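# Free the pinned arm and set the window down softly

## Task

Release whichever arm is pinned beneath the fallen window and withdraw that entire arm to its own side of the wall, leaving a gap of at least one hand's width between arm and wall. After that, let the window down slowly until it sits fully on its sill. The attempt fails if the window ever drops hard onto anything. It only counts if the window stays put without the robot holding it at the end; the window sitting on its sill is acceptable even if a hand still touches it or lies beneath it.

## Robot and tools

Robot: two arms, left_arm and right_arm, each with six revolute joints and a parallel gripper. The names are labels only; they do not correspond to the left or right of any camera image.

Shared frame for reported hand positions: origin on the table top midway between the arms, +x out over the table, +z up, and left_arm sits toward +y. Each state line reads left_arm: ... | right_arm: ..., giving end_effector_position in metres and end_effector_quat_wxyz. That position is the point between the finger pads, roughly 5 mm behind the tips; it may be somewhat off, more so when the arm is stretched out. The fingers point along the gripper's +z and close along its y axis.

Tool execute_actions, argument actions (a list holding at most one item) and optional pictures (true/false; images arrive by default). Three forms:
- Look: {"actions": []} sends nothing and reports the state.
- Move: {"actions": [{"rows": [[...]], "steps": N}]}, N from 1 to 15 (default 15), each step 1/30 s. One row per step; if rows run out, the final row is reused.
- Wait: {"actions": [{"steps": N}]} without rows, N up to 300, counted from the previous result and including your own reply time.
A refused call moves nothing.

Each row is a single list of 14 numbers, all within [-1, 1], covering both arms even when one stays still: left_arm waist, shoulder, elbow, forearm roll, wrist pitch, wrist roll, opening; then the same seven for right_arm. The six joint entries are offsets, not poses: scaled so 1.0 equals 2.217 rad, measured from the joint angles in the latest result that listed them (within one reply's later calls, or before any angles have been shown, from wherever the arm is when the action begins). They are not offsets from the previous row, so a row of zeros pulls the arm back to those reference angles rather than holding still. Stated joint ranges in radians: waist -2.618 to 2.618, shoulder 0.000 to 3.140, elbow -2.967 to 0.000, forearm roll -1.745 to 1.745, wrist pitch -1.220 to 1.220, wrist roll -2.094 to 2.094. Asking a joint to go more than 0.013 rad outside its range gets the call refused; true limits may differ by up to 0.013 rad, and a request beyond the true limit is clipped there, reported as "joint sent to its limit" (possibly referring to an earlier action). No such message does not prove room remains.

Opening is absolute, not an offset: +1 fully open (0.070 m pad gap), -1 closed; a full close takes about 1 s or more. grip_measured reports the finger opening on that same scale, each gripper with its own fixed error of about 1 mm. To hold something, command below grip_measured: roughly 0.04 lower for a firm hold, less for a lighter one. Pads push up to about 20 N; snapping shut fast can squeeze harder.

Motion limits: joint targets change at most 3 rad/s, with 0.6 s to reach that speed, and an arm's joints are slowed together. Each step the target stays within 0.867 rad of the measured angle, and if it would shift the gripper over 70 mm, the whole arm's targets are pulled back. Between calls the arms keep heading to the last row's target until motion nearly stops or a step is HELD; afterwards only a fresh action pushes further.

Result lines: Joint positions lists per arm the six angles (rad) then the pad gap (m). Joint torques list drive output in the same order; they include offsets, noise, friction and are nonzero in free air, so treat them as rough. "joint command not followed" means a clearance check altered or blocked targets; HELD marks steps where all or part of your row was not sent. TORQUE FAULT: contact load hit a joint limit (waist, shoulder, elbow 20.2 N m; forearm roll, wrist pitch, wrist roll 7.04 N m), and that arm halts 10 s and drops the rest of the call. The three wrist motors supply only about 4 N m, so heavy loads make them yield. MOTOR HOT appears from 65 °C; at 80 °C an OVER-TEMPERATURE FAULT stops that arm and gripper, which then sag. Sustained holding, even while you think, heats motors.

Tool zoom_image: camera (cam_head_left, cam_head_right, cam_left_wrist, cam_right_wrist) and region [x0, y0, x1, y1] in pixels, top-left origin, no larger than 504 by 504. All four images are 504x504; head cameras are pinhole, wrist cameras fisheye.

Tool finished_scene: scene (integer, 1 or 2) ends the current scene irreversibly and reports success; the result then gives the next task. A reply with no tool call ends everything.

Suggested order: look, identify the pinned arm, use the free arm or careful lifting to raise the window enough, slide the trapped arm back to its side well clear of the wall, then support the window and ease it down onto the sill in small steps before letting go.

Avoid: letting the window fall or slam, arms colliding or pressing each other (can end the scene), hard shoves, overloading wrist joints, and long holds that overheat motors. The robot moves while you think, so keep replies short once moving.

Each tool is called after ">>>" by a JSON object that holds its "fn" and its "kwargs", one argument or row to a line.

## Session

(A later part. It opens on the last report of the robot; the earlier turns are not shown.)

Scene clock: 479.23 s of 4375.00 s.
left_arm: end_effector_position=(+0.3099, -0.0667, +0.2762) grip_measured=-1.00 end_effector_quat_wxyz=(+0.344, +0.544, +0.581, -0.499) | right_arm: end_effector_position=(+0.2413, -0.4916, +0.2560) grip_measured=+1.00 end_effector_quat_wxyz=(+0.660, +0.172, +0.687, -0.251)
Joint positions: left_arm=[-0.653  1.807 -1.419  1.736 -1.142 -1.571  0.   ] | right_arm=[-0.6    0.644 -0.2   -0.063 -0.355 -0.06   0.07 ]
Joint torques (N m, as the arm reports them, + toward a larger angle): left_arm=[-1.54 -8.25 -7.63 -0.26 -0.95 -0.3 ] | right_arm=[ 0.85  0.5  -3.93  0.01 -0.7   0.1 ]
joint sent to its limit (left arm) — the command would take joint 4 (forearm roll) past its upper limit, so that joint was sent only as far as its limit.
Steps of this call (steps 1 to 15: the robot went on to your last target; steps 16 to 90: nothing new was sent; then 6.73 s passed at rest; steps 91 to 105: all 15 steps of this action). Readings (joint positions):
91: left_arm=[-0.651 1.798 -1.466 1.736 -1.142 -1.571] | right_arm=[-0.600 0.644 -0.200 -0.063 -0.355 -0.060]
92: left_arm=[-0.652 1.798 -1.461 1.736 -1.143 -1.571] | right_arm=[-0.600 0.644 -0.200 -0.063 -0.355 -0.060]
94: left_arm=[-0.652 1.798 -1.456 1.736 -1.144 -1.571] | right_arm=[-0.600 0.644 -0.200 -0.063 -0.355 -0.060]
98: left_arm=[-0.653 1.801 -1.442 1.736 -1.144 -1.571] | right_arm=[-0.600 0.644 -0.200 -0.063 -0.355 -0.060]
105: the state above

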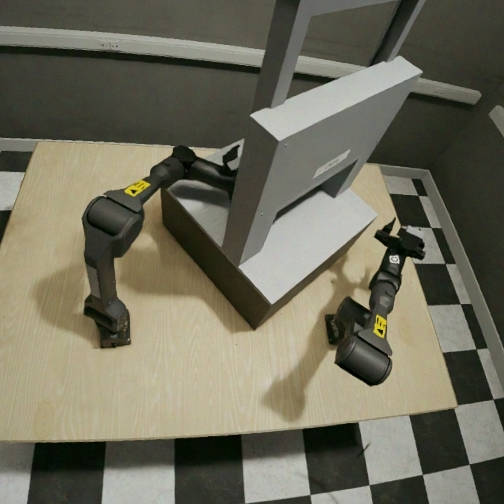

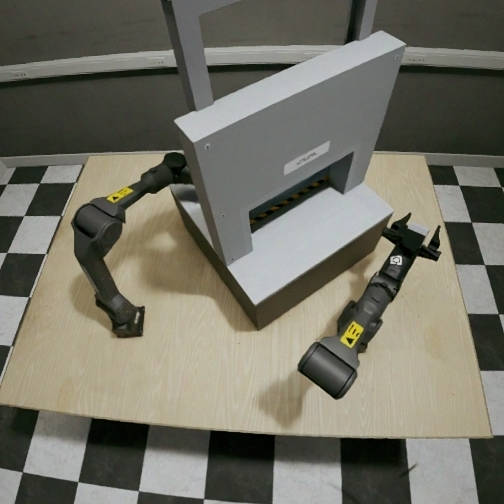

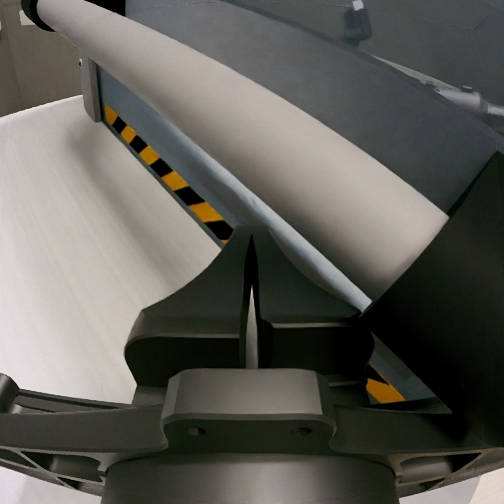

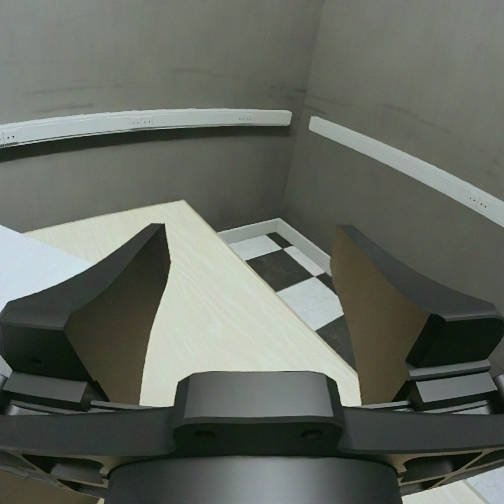

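>>> {"fn": "execute_actions", "kwargs": {
  "actions": [
    {"rows": [[0, 0.0008, 0.0035, 0.004, 0, 0, -1, 0, 0, 0, 0, 0, 0, 1], [0, 0.0008, 0.0035, 0.004, 0, 0, -1, 0, 0, 0, 0, 0, 0, 1], [0, 0.0008, 0.0035, 0.004, 0, 0, -1, 0, 0, 0, 0, 0, 0, 1], [0, 0.0016, 0.007, 0.004, 0, 0, -1, 0, 0, 0, 0, 0, 0, 1], [0, 0.0016, 0.007, 0.004, 0, 0, -1, 0, 0, 0, 0, 0, 0, 1], [0, 0.0016, 0.007, 0.004, 0, 0, -1, 0, 0, 0, 0, 0, 0, 1], [0, 0.0023, 0.0105, 0.004, 0, 0, -1, 0, 0, 0, 0, 0, 0, 1], [0, 0.0023, 0.0105, 0.004, 0, 0, -1, 0, 0, 0, 0, 0, 0, 1], [0, 0.0023, 0.0105, 0.004, 0, 0, -1, 0, 0, 0, 0, 0, 0, 1], [0, 0.0031, 0.014, 0.004, 0, 0, -1, 0, 0, 0, 0, 0, 0, 1]], "steps": 15}
  ]
}}

Scene clock: 488.27 s of 4375.00 s.
left_arm: end_effector_position=(+0.3076, -0.0653, +0.2627) grip_measured=-1.00 end_effector_quat_wxyz=(+0.329, +0.539, +0.591, -0.502) | right_arm: end_effector_position=(+0.2413, -0.4916, +0.2563) grip_measured=+1.00 end_effector_quat_wxyz=(+0.660, +0.172, +0.686, -0.252)
Joint positions: left_arm=[-0.653  1.815 -1.387  1.736 -1.142 -1.571  0.   ] | right_arm=[-0.6    0.644 -0.201 -0.063 -0.355 -0.059  0.07 ]
Joint torques (N m, as the arm reports them, + toward a larger angle): left_arm=[ 0.41 -4.96 -4.11 -0.2  -0.38  0.07] | right_arm=[ 0.79  0.52 -4.11  0.01 -0.85  0.2 ]
joint sent to its limit (left arm) — the command would take joint 4 (forearm roll) past its upper limit, so that joint was sent only as far as its limit.
Steps of this call (steps 1 to 15: the robot went on to your last target; steps 16 to 90: nothing new was sent; then 5.53 s passed at rest; steps 91 to 105: all 15 steps of this action). Readings (joint positions):
91: left_arm=[-0.650 1.809 -1.419 1.736 -1.139 -1.572] | right_arm=[-0.600 0.644 -0.201 -0.063 -0.355 -0.059]
92: left_arm=[-0.651 1.809 -1.414 1.736 -1.140 -1.572] | right_arm=[-0.600 0.644 -0.201 -0.063 -0.355 -0.059]
94: left_arm=[-0.652 1.810 -1.409 1.736 -1.142 -1.571] | right_arm=[-0.600 0.644 -0.201 -0.063 -0.355 -0.059]
98: left_arm=[-0.652 1.812 -1.398 1.736 -1.142 -1.571] | right_arm=[-0.600 0.644 -0.201 -0.063 -0.355 -0.059]
105: the state above

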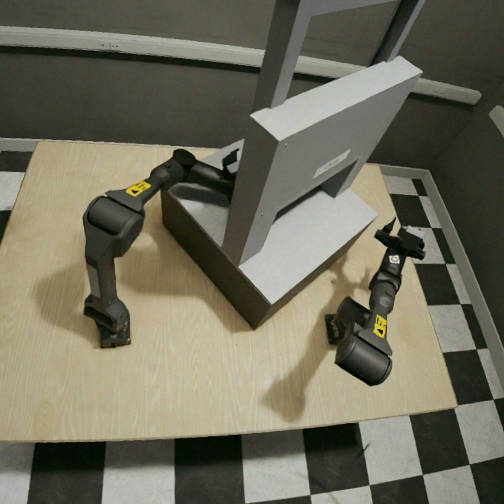

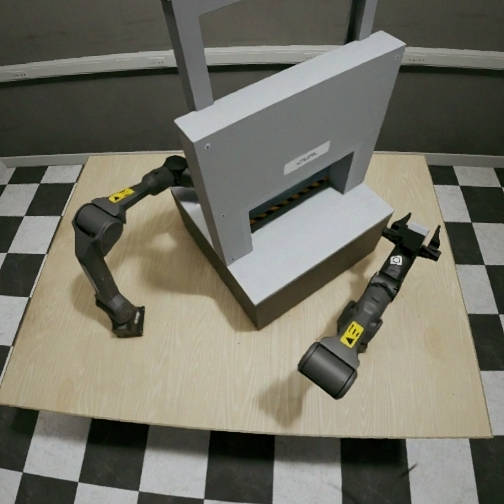

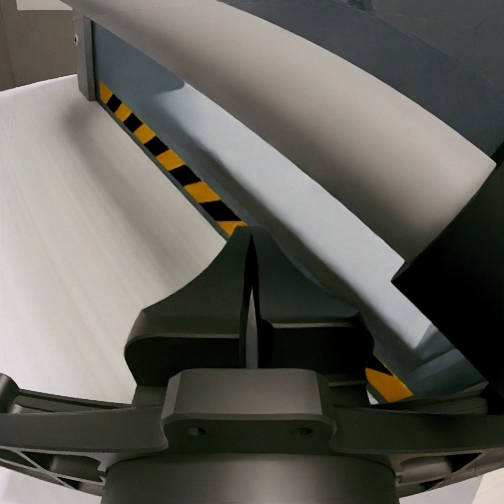

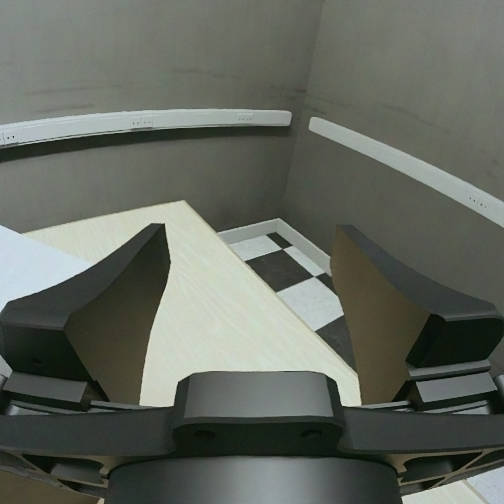

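>>> {"fn": "finished_scene", "kwargs": {
  "scene": 1
}}

The scene is finished: the task was done.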